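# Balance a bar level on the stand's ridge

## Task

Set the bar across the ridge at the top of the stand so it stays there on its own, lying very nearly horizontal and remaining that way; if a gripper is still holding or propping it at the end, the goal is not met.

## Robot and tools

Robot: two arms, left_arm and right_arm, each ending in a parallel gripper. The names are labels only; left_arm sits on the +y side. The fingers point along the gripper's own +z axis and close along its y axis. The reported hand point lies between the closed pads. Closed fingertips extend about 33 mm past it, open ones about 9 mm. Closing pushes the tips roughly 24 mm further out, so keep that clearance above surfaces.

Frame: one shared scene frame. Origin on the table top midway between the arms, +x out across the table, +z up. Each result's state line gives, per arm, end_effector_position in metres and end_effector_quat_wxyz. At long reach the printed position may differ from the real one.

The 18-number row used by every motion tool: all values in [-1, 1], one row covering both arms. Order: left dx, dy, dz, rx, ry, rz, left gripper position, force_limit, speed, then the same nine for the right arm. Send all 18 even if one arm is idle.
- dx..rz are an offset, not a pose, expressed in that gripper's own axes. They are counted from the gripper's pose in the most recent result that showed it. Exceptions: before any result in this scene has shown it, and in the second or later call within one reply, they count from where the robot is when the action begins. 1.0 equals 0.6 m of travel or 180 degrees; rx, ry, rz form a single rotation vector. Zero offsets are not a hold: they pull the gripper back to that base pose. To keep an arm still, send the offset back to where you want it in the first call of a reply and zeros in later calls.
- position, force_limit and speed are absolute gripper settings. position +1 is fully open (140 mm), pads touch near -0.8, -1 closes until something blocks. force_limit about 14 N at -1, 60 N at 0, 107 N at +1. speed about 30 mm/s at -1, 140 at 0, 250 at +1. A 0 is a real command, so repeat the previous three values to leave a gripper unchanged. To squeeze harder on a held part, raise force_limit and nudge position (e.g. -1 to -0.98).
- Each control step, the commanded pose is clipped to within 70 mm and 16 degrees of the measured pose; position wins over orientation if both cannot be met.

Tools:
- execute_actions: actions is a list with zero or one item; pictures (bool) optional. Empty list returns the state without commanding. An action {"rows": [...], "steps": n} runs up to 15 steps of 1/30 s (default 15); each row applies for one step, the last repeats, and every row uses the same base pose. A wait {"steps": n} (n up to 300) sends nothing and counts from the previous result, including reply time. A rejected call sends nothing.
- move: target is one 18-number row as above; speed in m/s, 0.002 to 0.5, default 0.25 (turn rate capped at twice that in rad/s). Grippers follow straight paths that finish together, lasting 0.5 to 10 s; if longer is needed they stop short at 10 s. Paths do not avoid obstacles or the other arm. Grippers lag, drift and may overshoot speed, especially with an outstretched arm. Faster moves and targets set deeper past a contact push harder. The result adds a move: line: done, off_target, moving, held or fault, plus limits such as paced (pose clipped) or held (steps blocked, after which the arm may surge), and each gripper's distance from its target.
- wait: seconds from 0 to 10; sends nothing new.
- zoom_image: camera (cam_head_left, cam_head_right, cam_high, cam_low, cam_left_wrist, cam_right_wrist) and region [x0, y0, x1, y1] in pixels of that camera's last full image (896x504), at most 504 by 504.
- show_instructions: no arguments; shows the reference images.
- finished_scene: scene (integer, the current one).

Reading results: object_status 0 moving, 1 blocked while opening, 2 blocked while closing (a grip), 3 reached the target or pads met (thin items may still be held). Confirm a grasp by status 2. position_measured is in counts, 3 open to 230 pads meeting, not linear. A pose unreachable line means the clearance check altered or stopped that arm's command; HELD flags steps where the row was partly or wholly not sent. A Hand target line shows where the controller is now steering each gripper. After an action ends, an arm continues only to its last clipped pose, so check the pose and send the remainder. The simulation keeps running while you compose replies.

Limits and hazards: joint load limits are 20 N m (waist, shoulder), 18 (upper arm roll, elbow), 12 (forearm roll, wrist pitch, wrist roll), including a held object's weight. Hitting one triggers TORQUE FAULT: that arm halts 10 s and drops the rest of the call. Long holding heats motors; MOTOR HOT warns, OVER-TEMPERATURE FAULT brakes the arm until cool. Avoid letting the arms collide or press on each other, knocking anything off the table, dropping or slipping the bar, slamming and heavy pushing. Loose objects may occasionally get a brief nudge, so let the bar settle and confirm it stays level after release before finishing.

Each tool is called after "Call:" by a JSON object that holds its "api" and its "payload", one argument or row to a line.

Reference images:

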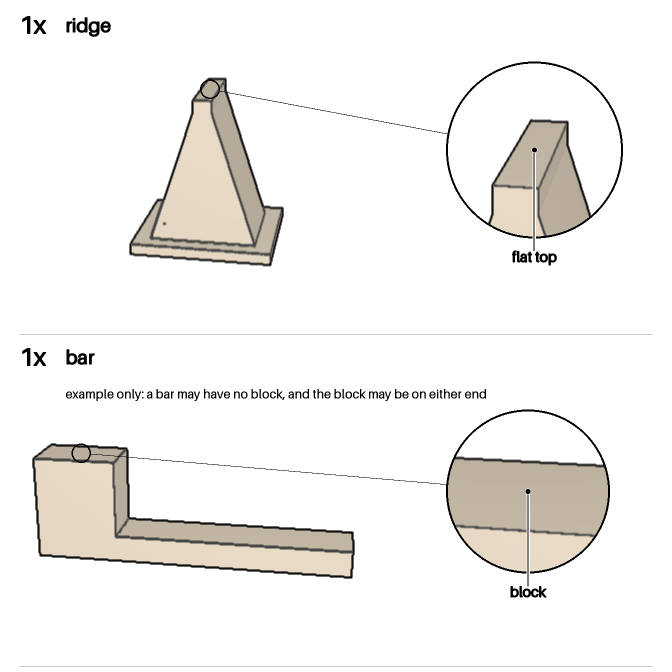

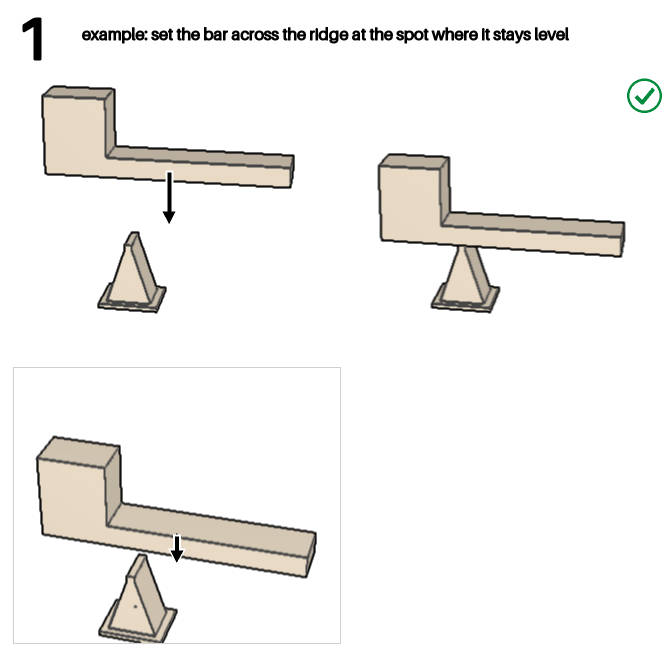

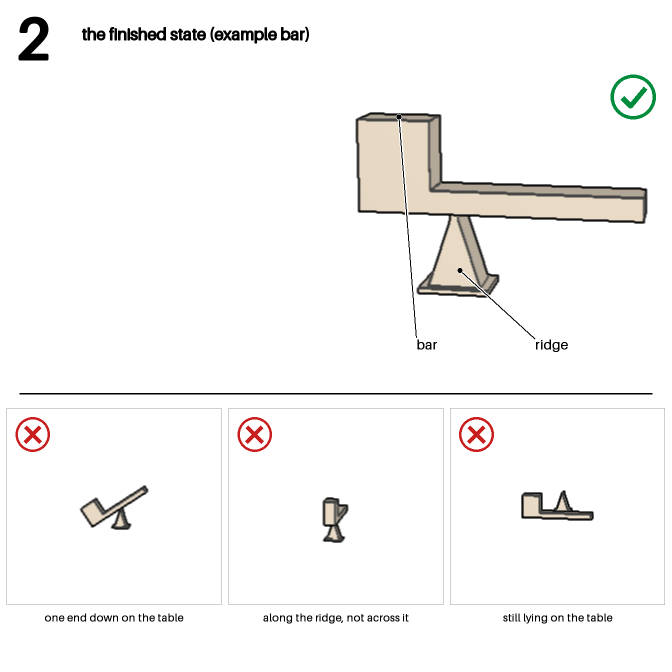

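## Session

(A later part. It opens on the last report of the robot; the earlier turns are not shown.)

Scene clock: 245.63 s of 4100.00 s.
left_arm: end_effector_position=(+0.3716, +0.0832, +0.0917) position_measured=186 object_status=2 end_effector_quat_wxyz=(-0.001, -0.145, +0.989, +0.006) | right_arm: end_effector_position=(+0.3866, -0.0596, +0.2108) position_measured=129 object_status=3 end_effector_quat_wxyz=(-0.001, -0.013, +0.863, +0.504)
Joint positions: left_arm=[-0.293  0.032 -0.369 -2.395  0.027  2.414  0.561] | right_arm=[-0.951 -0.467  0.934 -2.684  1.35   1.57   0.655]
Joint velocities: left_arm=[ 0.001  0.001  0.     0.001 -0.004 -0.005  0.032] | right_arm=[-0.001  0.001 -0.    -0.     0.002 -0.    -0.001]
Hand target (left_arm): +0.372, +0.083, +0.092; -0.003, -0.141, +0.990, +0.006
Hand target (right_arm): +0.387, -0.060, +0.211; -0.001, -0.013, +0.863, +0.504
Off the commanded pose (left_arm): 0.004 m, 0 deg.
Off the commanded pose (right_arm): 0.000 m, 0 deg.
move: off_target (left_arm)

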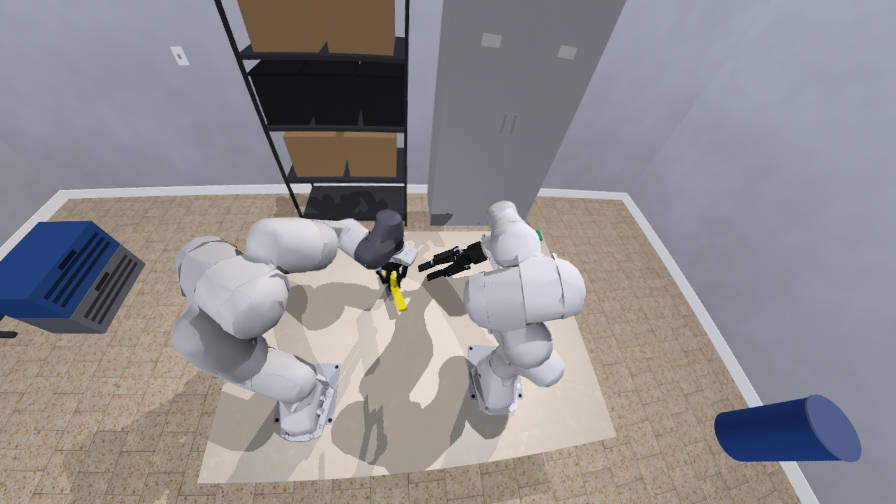

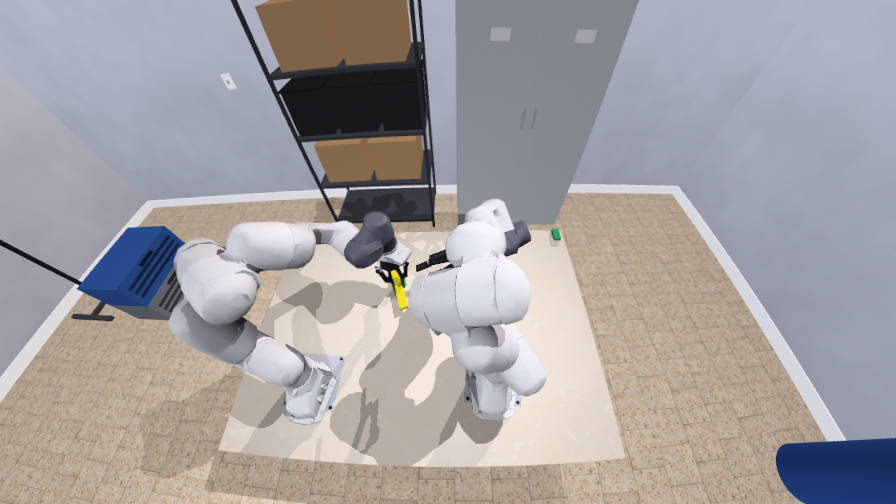

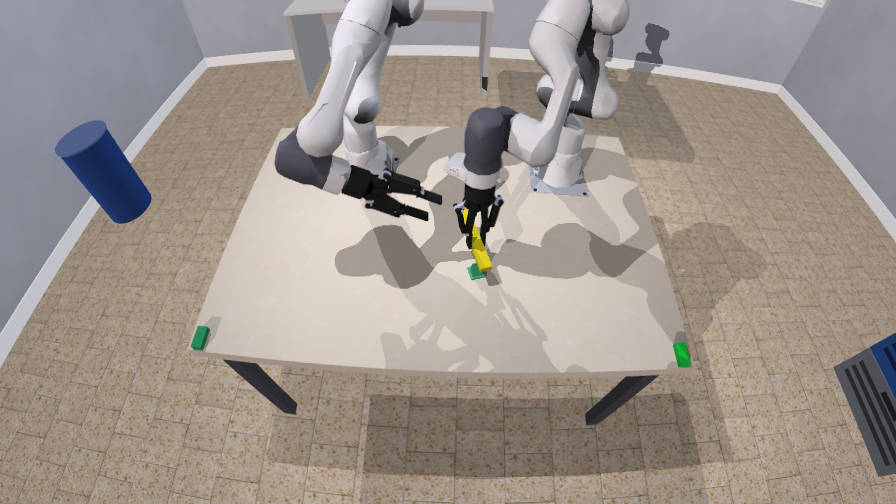

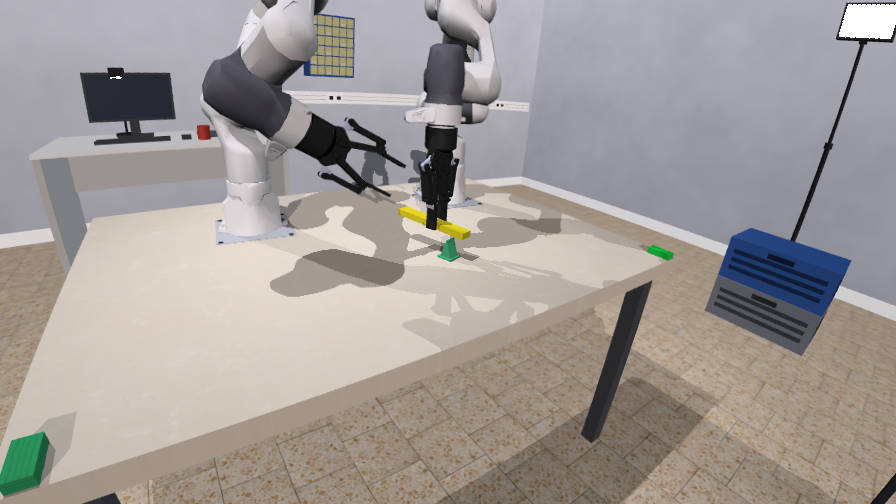

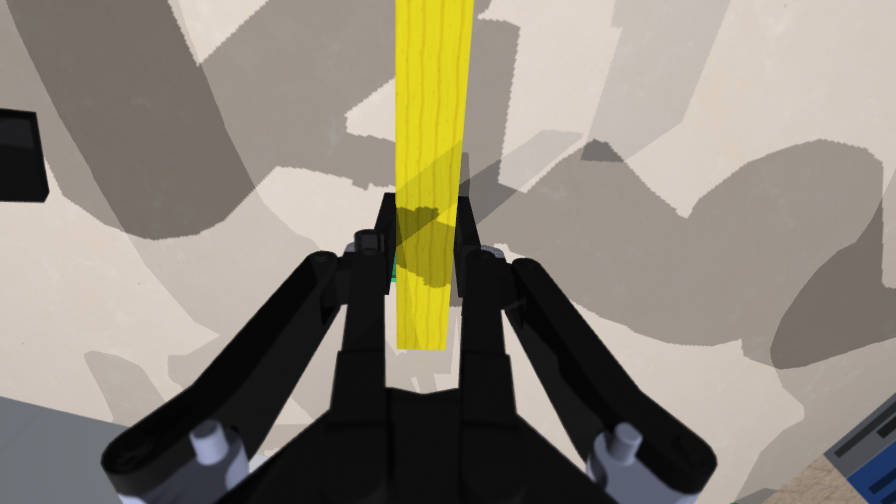

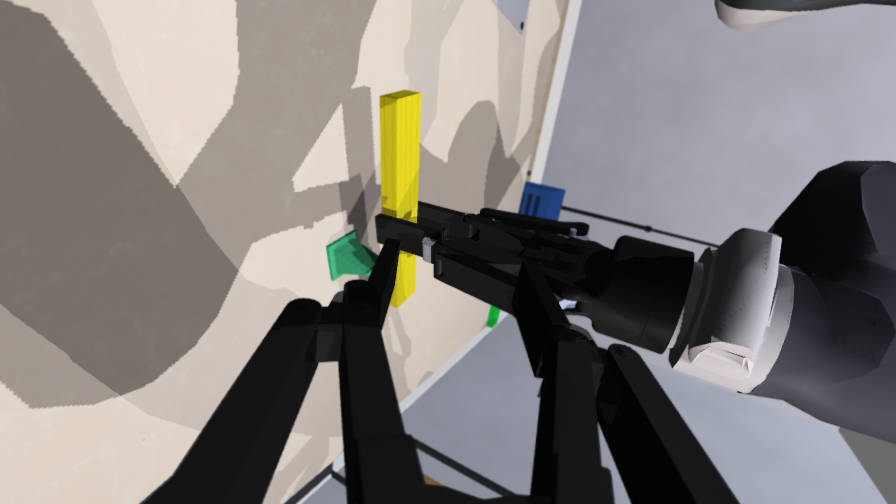

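Call:
{"api": "move", "payload": {
  "target": [0,0.14,0,0,0,0,-1,0.3,-0.3,0,0,0,0,0,0,0,0,0],
  "speed": 0.15
}}

Call:
{"api": "move", "payload": {
  "target": [0,0,0.087,0,0,0,-1,0.3,-0.3,0,0,0,0,0,0,0,0,0],
  "speed": 0.06
}}

Call:
{"api": "move", "payload": {
  "target": [0,0,0,0,0,0,-0.2,0.3,-0.3,0,0,0,0,0,0,0,0,0]
}}

Call:
{"api": "move", "payload": {
  "target": [-0.06,0,0,0,0,0,-0.2,0.3,-0.3,0,0,0,0,0,0,0,0,0],
  "speed": 0.1
}}

Scene clock: 251.60 s of 4100.00 s.
left_arm: end_effector_position=(+0.3473, +0.1644, +0.0921) position_measured=186 object_status=2 end_effector_quat_wxyz=(-0.002, -0.149, +0.989, +0.008) | right_arm: end_effector_position=(+0.3866, -0.0596, +0.2108) position_measured=129 object_status=3 end_effector_quat_wxyz=(-0.001, -0.013, +0.863, +0.504)
Joint positions: left_arm=[-0.279 -0.16  -0.281 -2.613 -0.054  2.445  0.719] | right_arm=[-0.951 -0.467  0.934 -2.684  1.35   1.57   0.655]
Joint velocities: left_arm=[-0.007  0.001  0.007 -0.    -0.001  0.002  0.032] | right_arm=[-0.    -0.001  0.001  0.     0.001  0.001 -0.   ]
Hand target (left_arm): +0.348, +0.164, +0.093; -0.001, -0.144, +0.990, +0.006
Hand target (right_arm): +0.387, -0.060, +0.211; -0.001, -0.013, +0.863, +0.504
Off the commanded pose (left_arm): 0.001 m, 1 deg.
Off the commanded pose (right_arm): 0.000 m, 0 deg.
After step 90, 1.73 s passed at rest.
move: done

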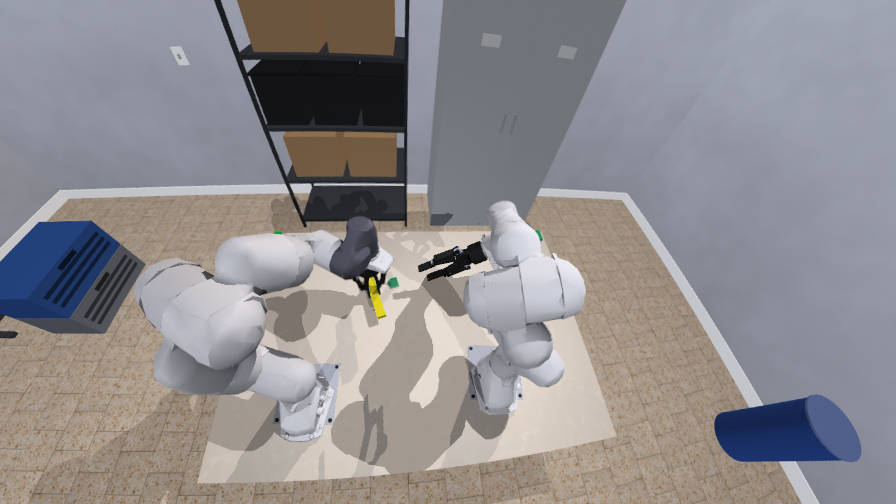

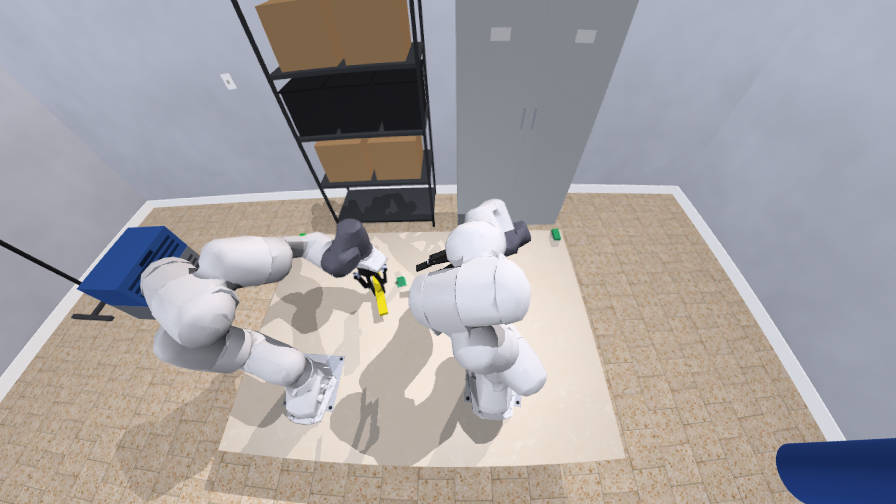

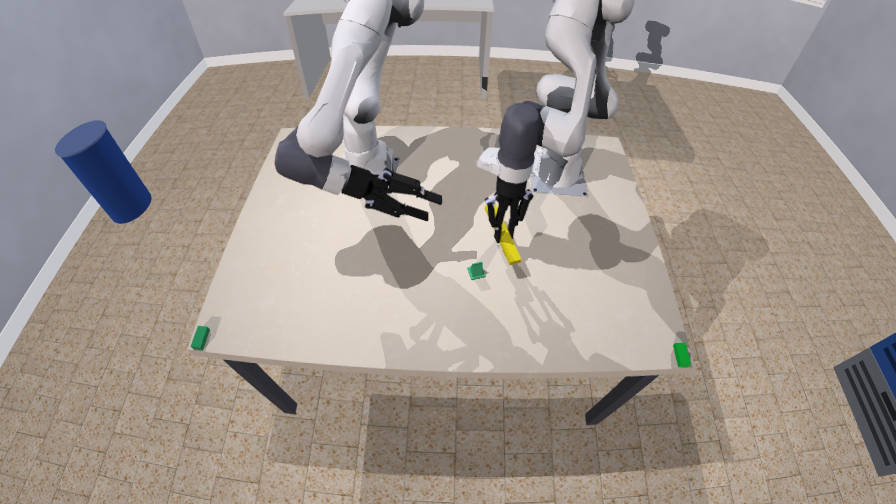

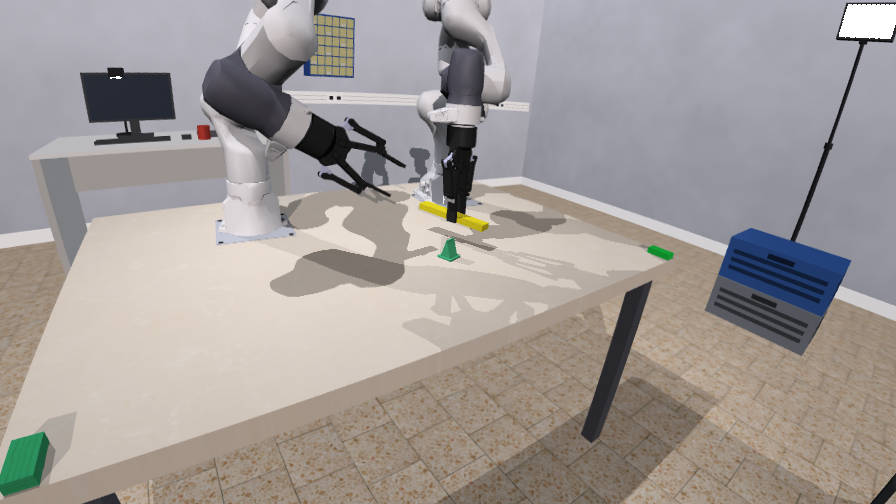

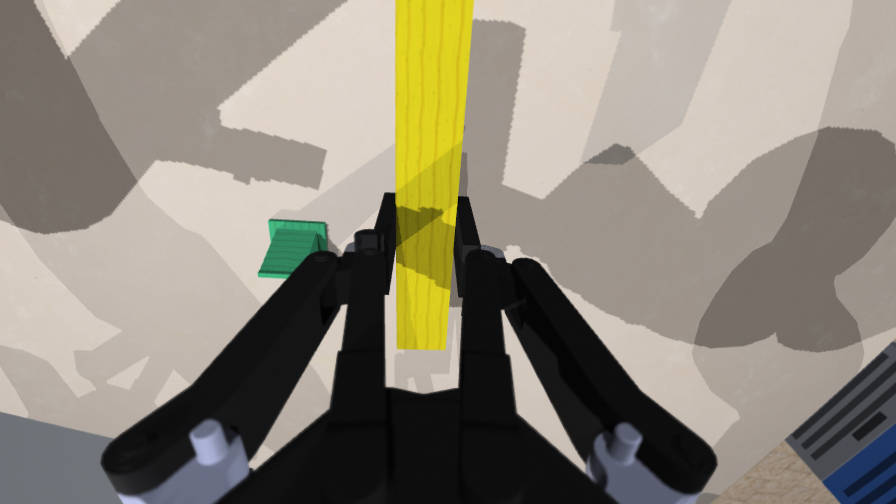

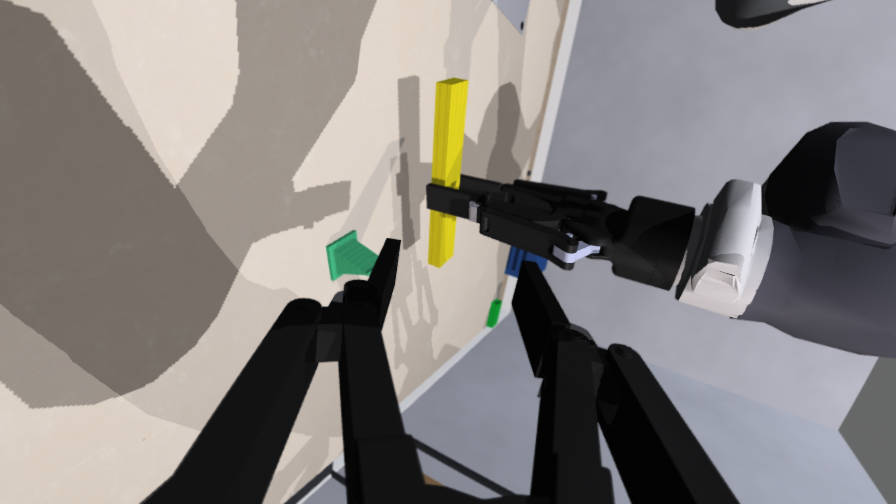

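Scene clock: 252.97 s of 4100.00 s.
left_arm: end_effector_position=(+0.3465, +0.1655, +0.0393) position_measured=186 object_status=2 end_effector_quat_wxyz=(-0.004, -0.147, +0.989, +0.009) | right_arm: end_effector_position=(+0.3866, -0.0596, +0.2108) position_measured=129 object_status=3 end_effector_quat_wxyz=(-0.001, -0.013, +0.863, +0.504)
Joint positions: left_arm=[-0.268 -0.022 -0.285 -2.64   0.004  2.601  0.682] | right_arm=[-0.951 -0.467  0.934 -2.684  1.35   1.57   0.655]
Joint velocities: left_arm=[-0.001 -0.001 -0.001  0.001  0.004  0.012 -0.014] | right_arm=[-0.002 -0.001 -0.001  0.    -0.001 -0.001  0.   ]
Hand target (left_arm): +0.348, +0.165, +0.039; -0.002, -0.150, +0.989, +0.009
Hand target (right_arm): +0.387, -0.060, +0.211; -0.001, -0.013, +0.863, +0.504
Off the commanded pose (left_arm): 0.001 m, 0 deg.
Off the commanded pose (right_arm): 0.000 m, 0 deg.
move: done

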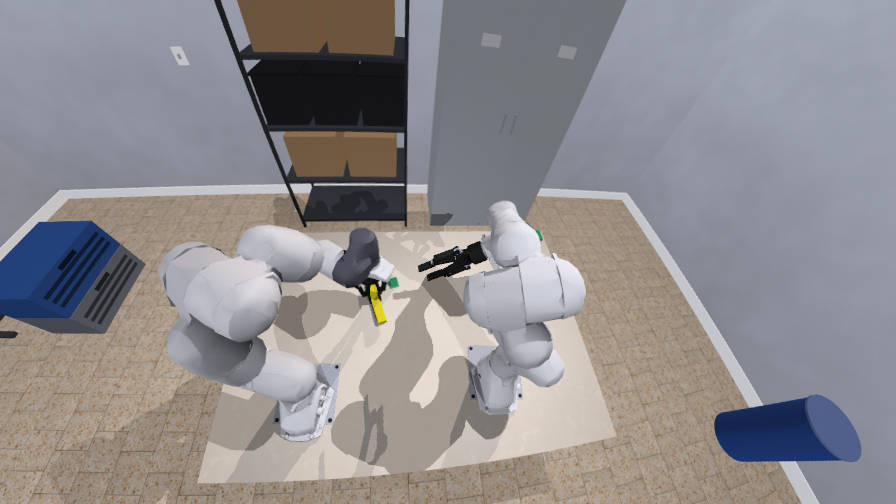

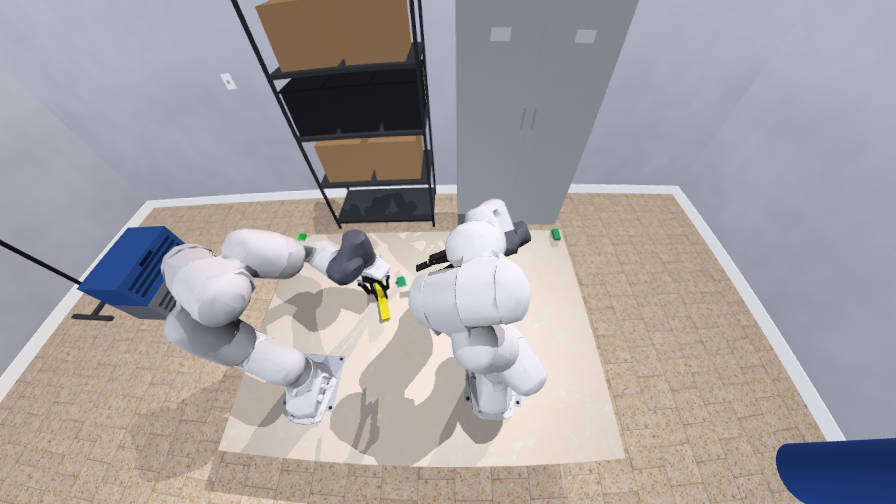

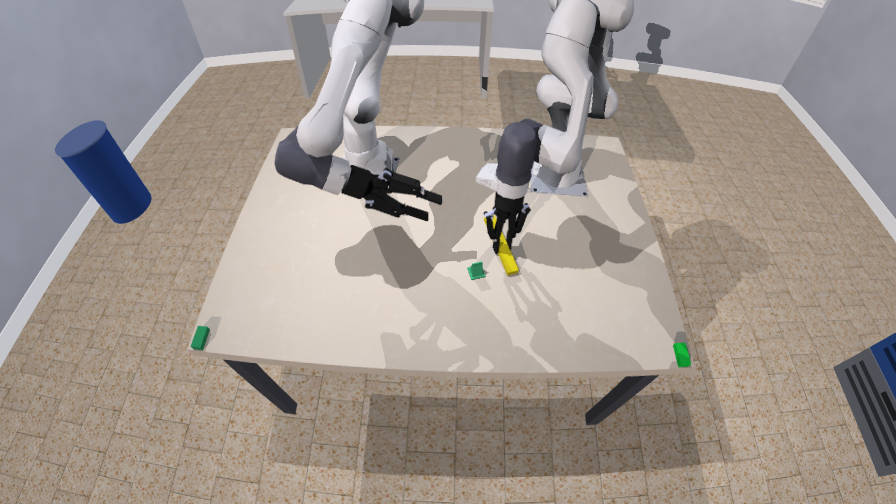

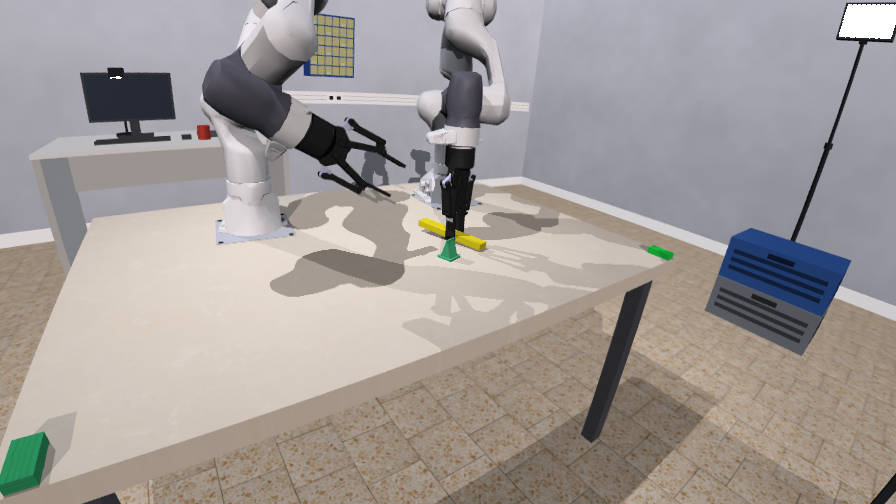

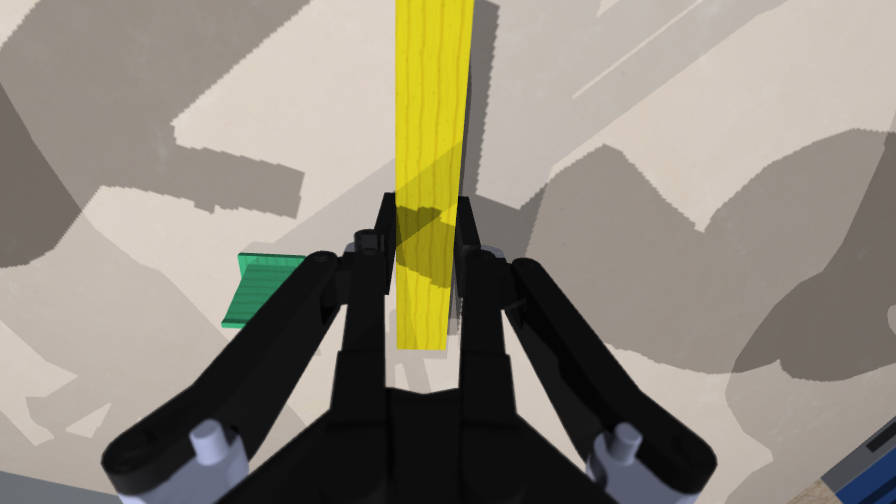

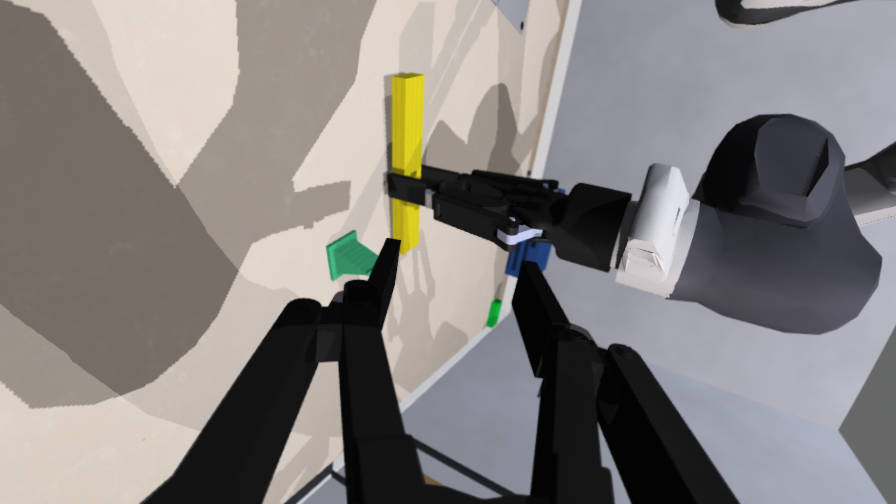

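Scene clock: 253.47 s of 4100.00 s.
left_arm: end_effector_position=(+0.3465, +0.1655, +0.0393) position_measured=154 object_status=3 end_effector_quat_wxyz=(-0.004, -0.147, +0.989, +0.009) | right_arm: end_effector_position=(+0.3866, -0.0596, +0.2108) position_measured=129 object_status=3 end_effector_quat_wxyz=(-0.001, -0.013, +0.863, +0.504)
Joint positions: left_arm=[-0.268 -0.022 -0.285 -2.64   0.004  2.601  0.682] | right_arm=[-0.951 -0.467  0.934 -2.684  1.35   1.57   0.655]
Joint velocities: left_arm=[-0.001  0.002 -0.001  0.     0.001 -0.    -0.   ] | right_arm=[ 0.     0.001 -0.001  0.001 -0.    -0.     0.001]
Hand target (left_arm): +0.346, +0.166, +0.039; -0.004, -0.147, +0.989, +0.009
Hand target (right_arm): +0.387, -0.060, +0.211; -0.001, -0.013, +0.863, +0.504
Off the commanded pose (left_arm): 0.000 m, 0 deg.
Off the commanded pose (right_arm): 0.000 m, 0 deg.
move: done

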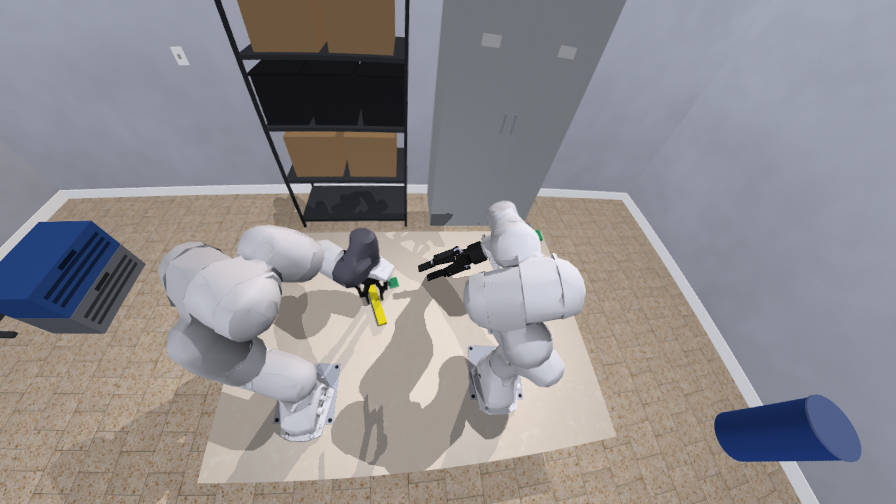

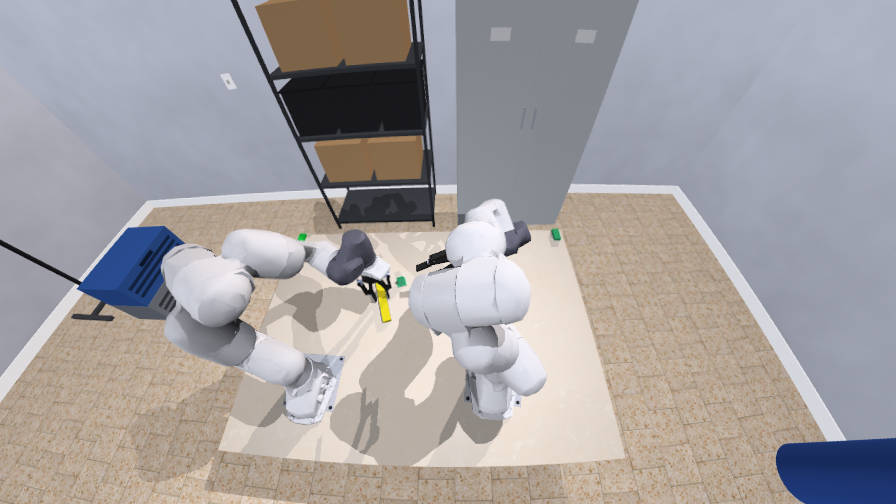

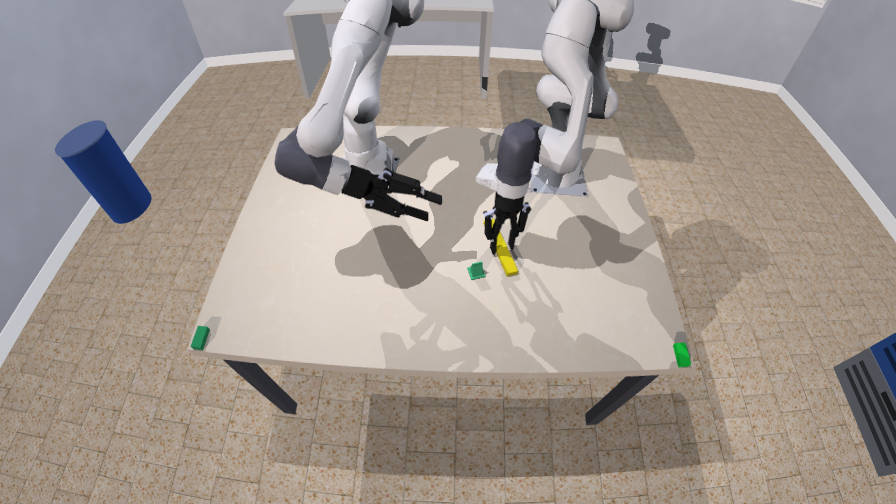

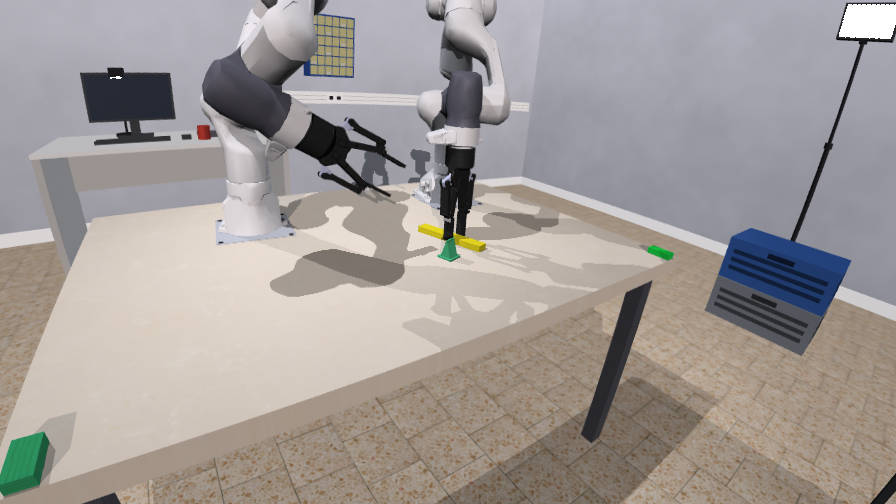

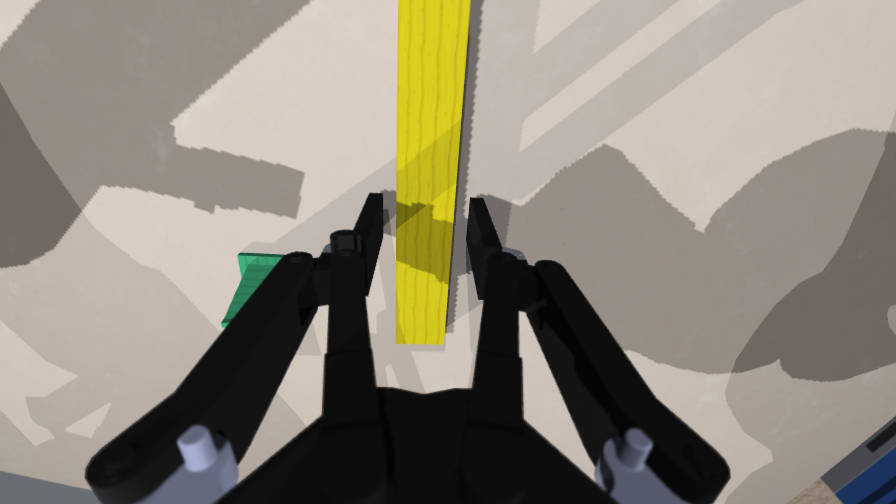

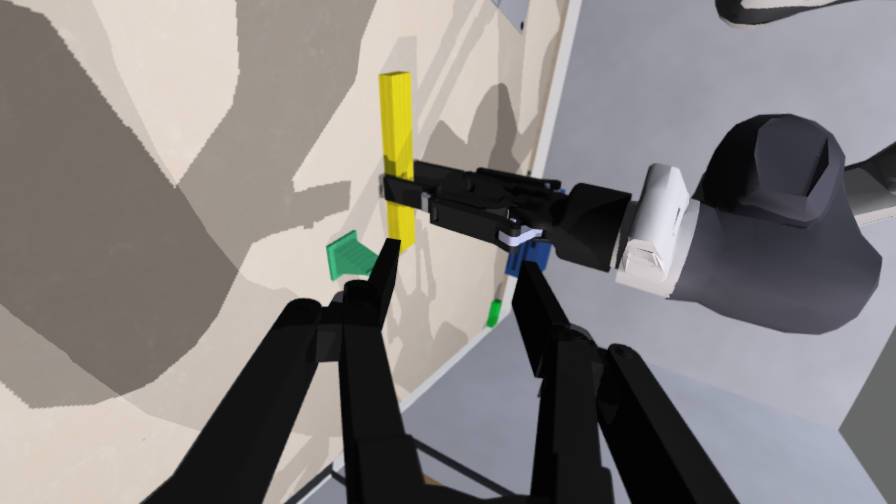

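Scene clock: 254.23 s of 4100.00 s.
left_arm: end_effector_position=(+0.3809, +0.1748, +0.0396) position_measured=154 object_status=3 end_effector_quat_wxyz=(-0.003, -0.154, +0.988, +0.007) | right_arm: end_effector_position=(+0.3866, -0.0596, +0.2108) position_measured=129 object_status=3 end_effector_quat_wxyz=(-0.001, -0.013, +0.863, +0.504)
Joint positions: left_arm=[-0.235  0.036 -0.253 -2.565  0.031  2.587  0.71 ] | right_arm=[-0.951 -0.467  0.934 -2.684  1.35   1.57   0.655]
Joint velocities: left_arm=[ 0.     0.003  0.001  0.003  0.005 -0.009  0.026] | right_arm=[-0.    -0.    -0.001  0.     0.001 -0.     0.   ]
Hand target (left_arm): +0.381, +0.176, +0.039; -0.004, -0.148, +0.989, +0.009
Hand target (right_arm): +0.387, -0.060, +0.211; -0.001, -0.013, +0.863, +0.504
Off the commanded pose (left_arm): 0.001 m, 1 deg.
Off the commanded pose (right_arm): 0.000 m, 0 deg.
move: done

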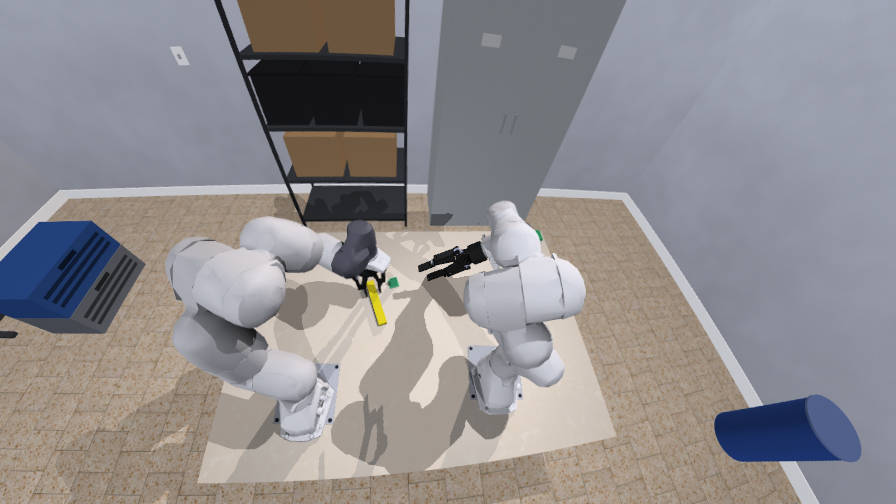

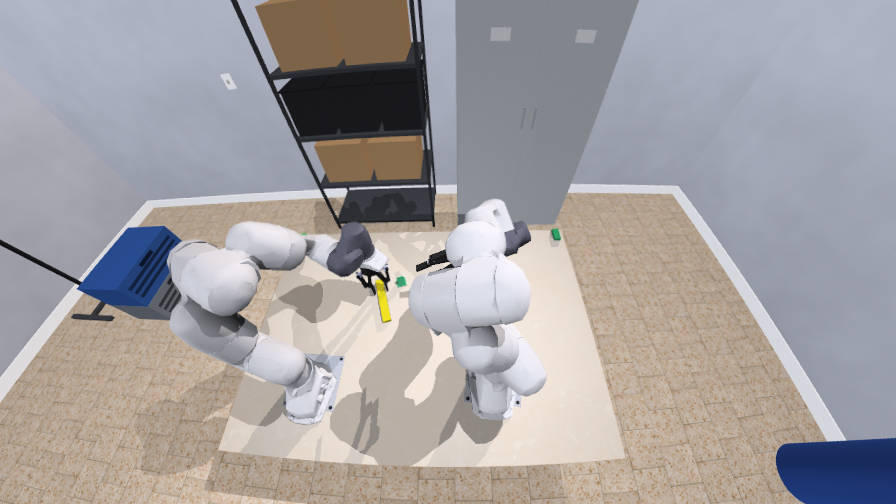

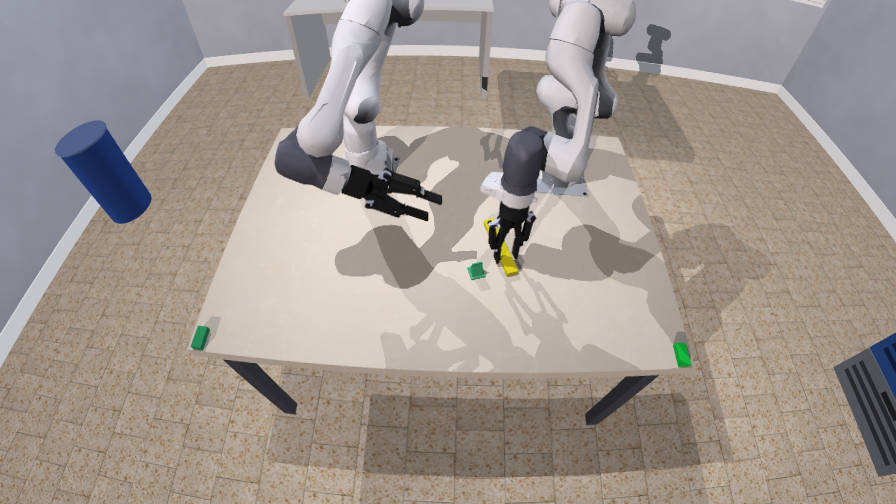

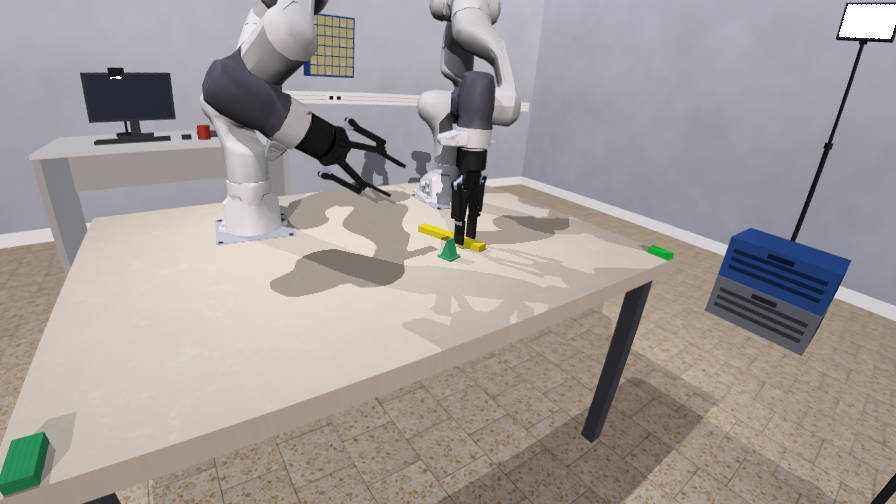

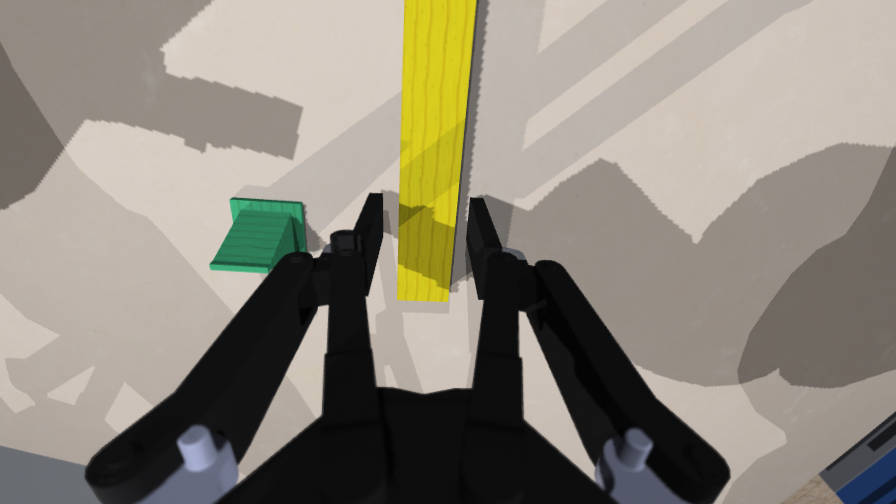

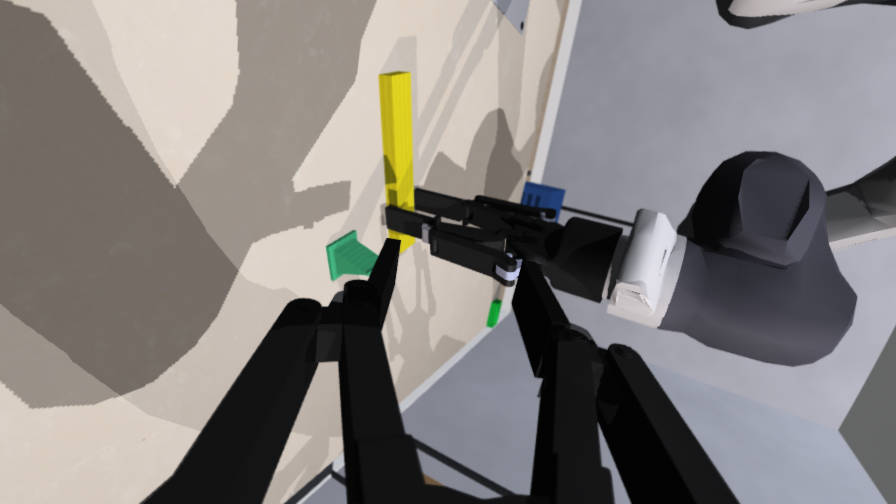

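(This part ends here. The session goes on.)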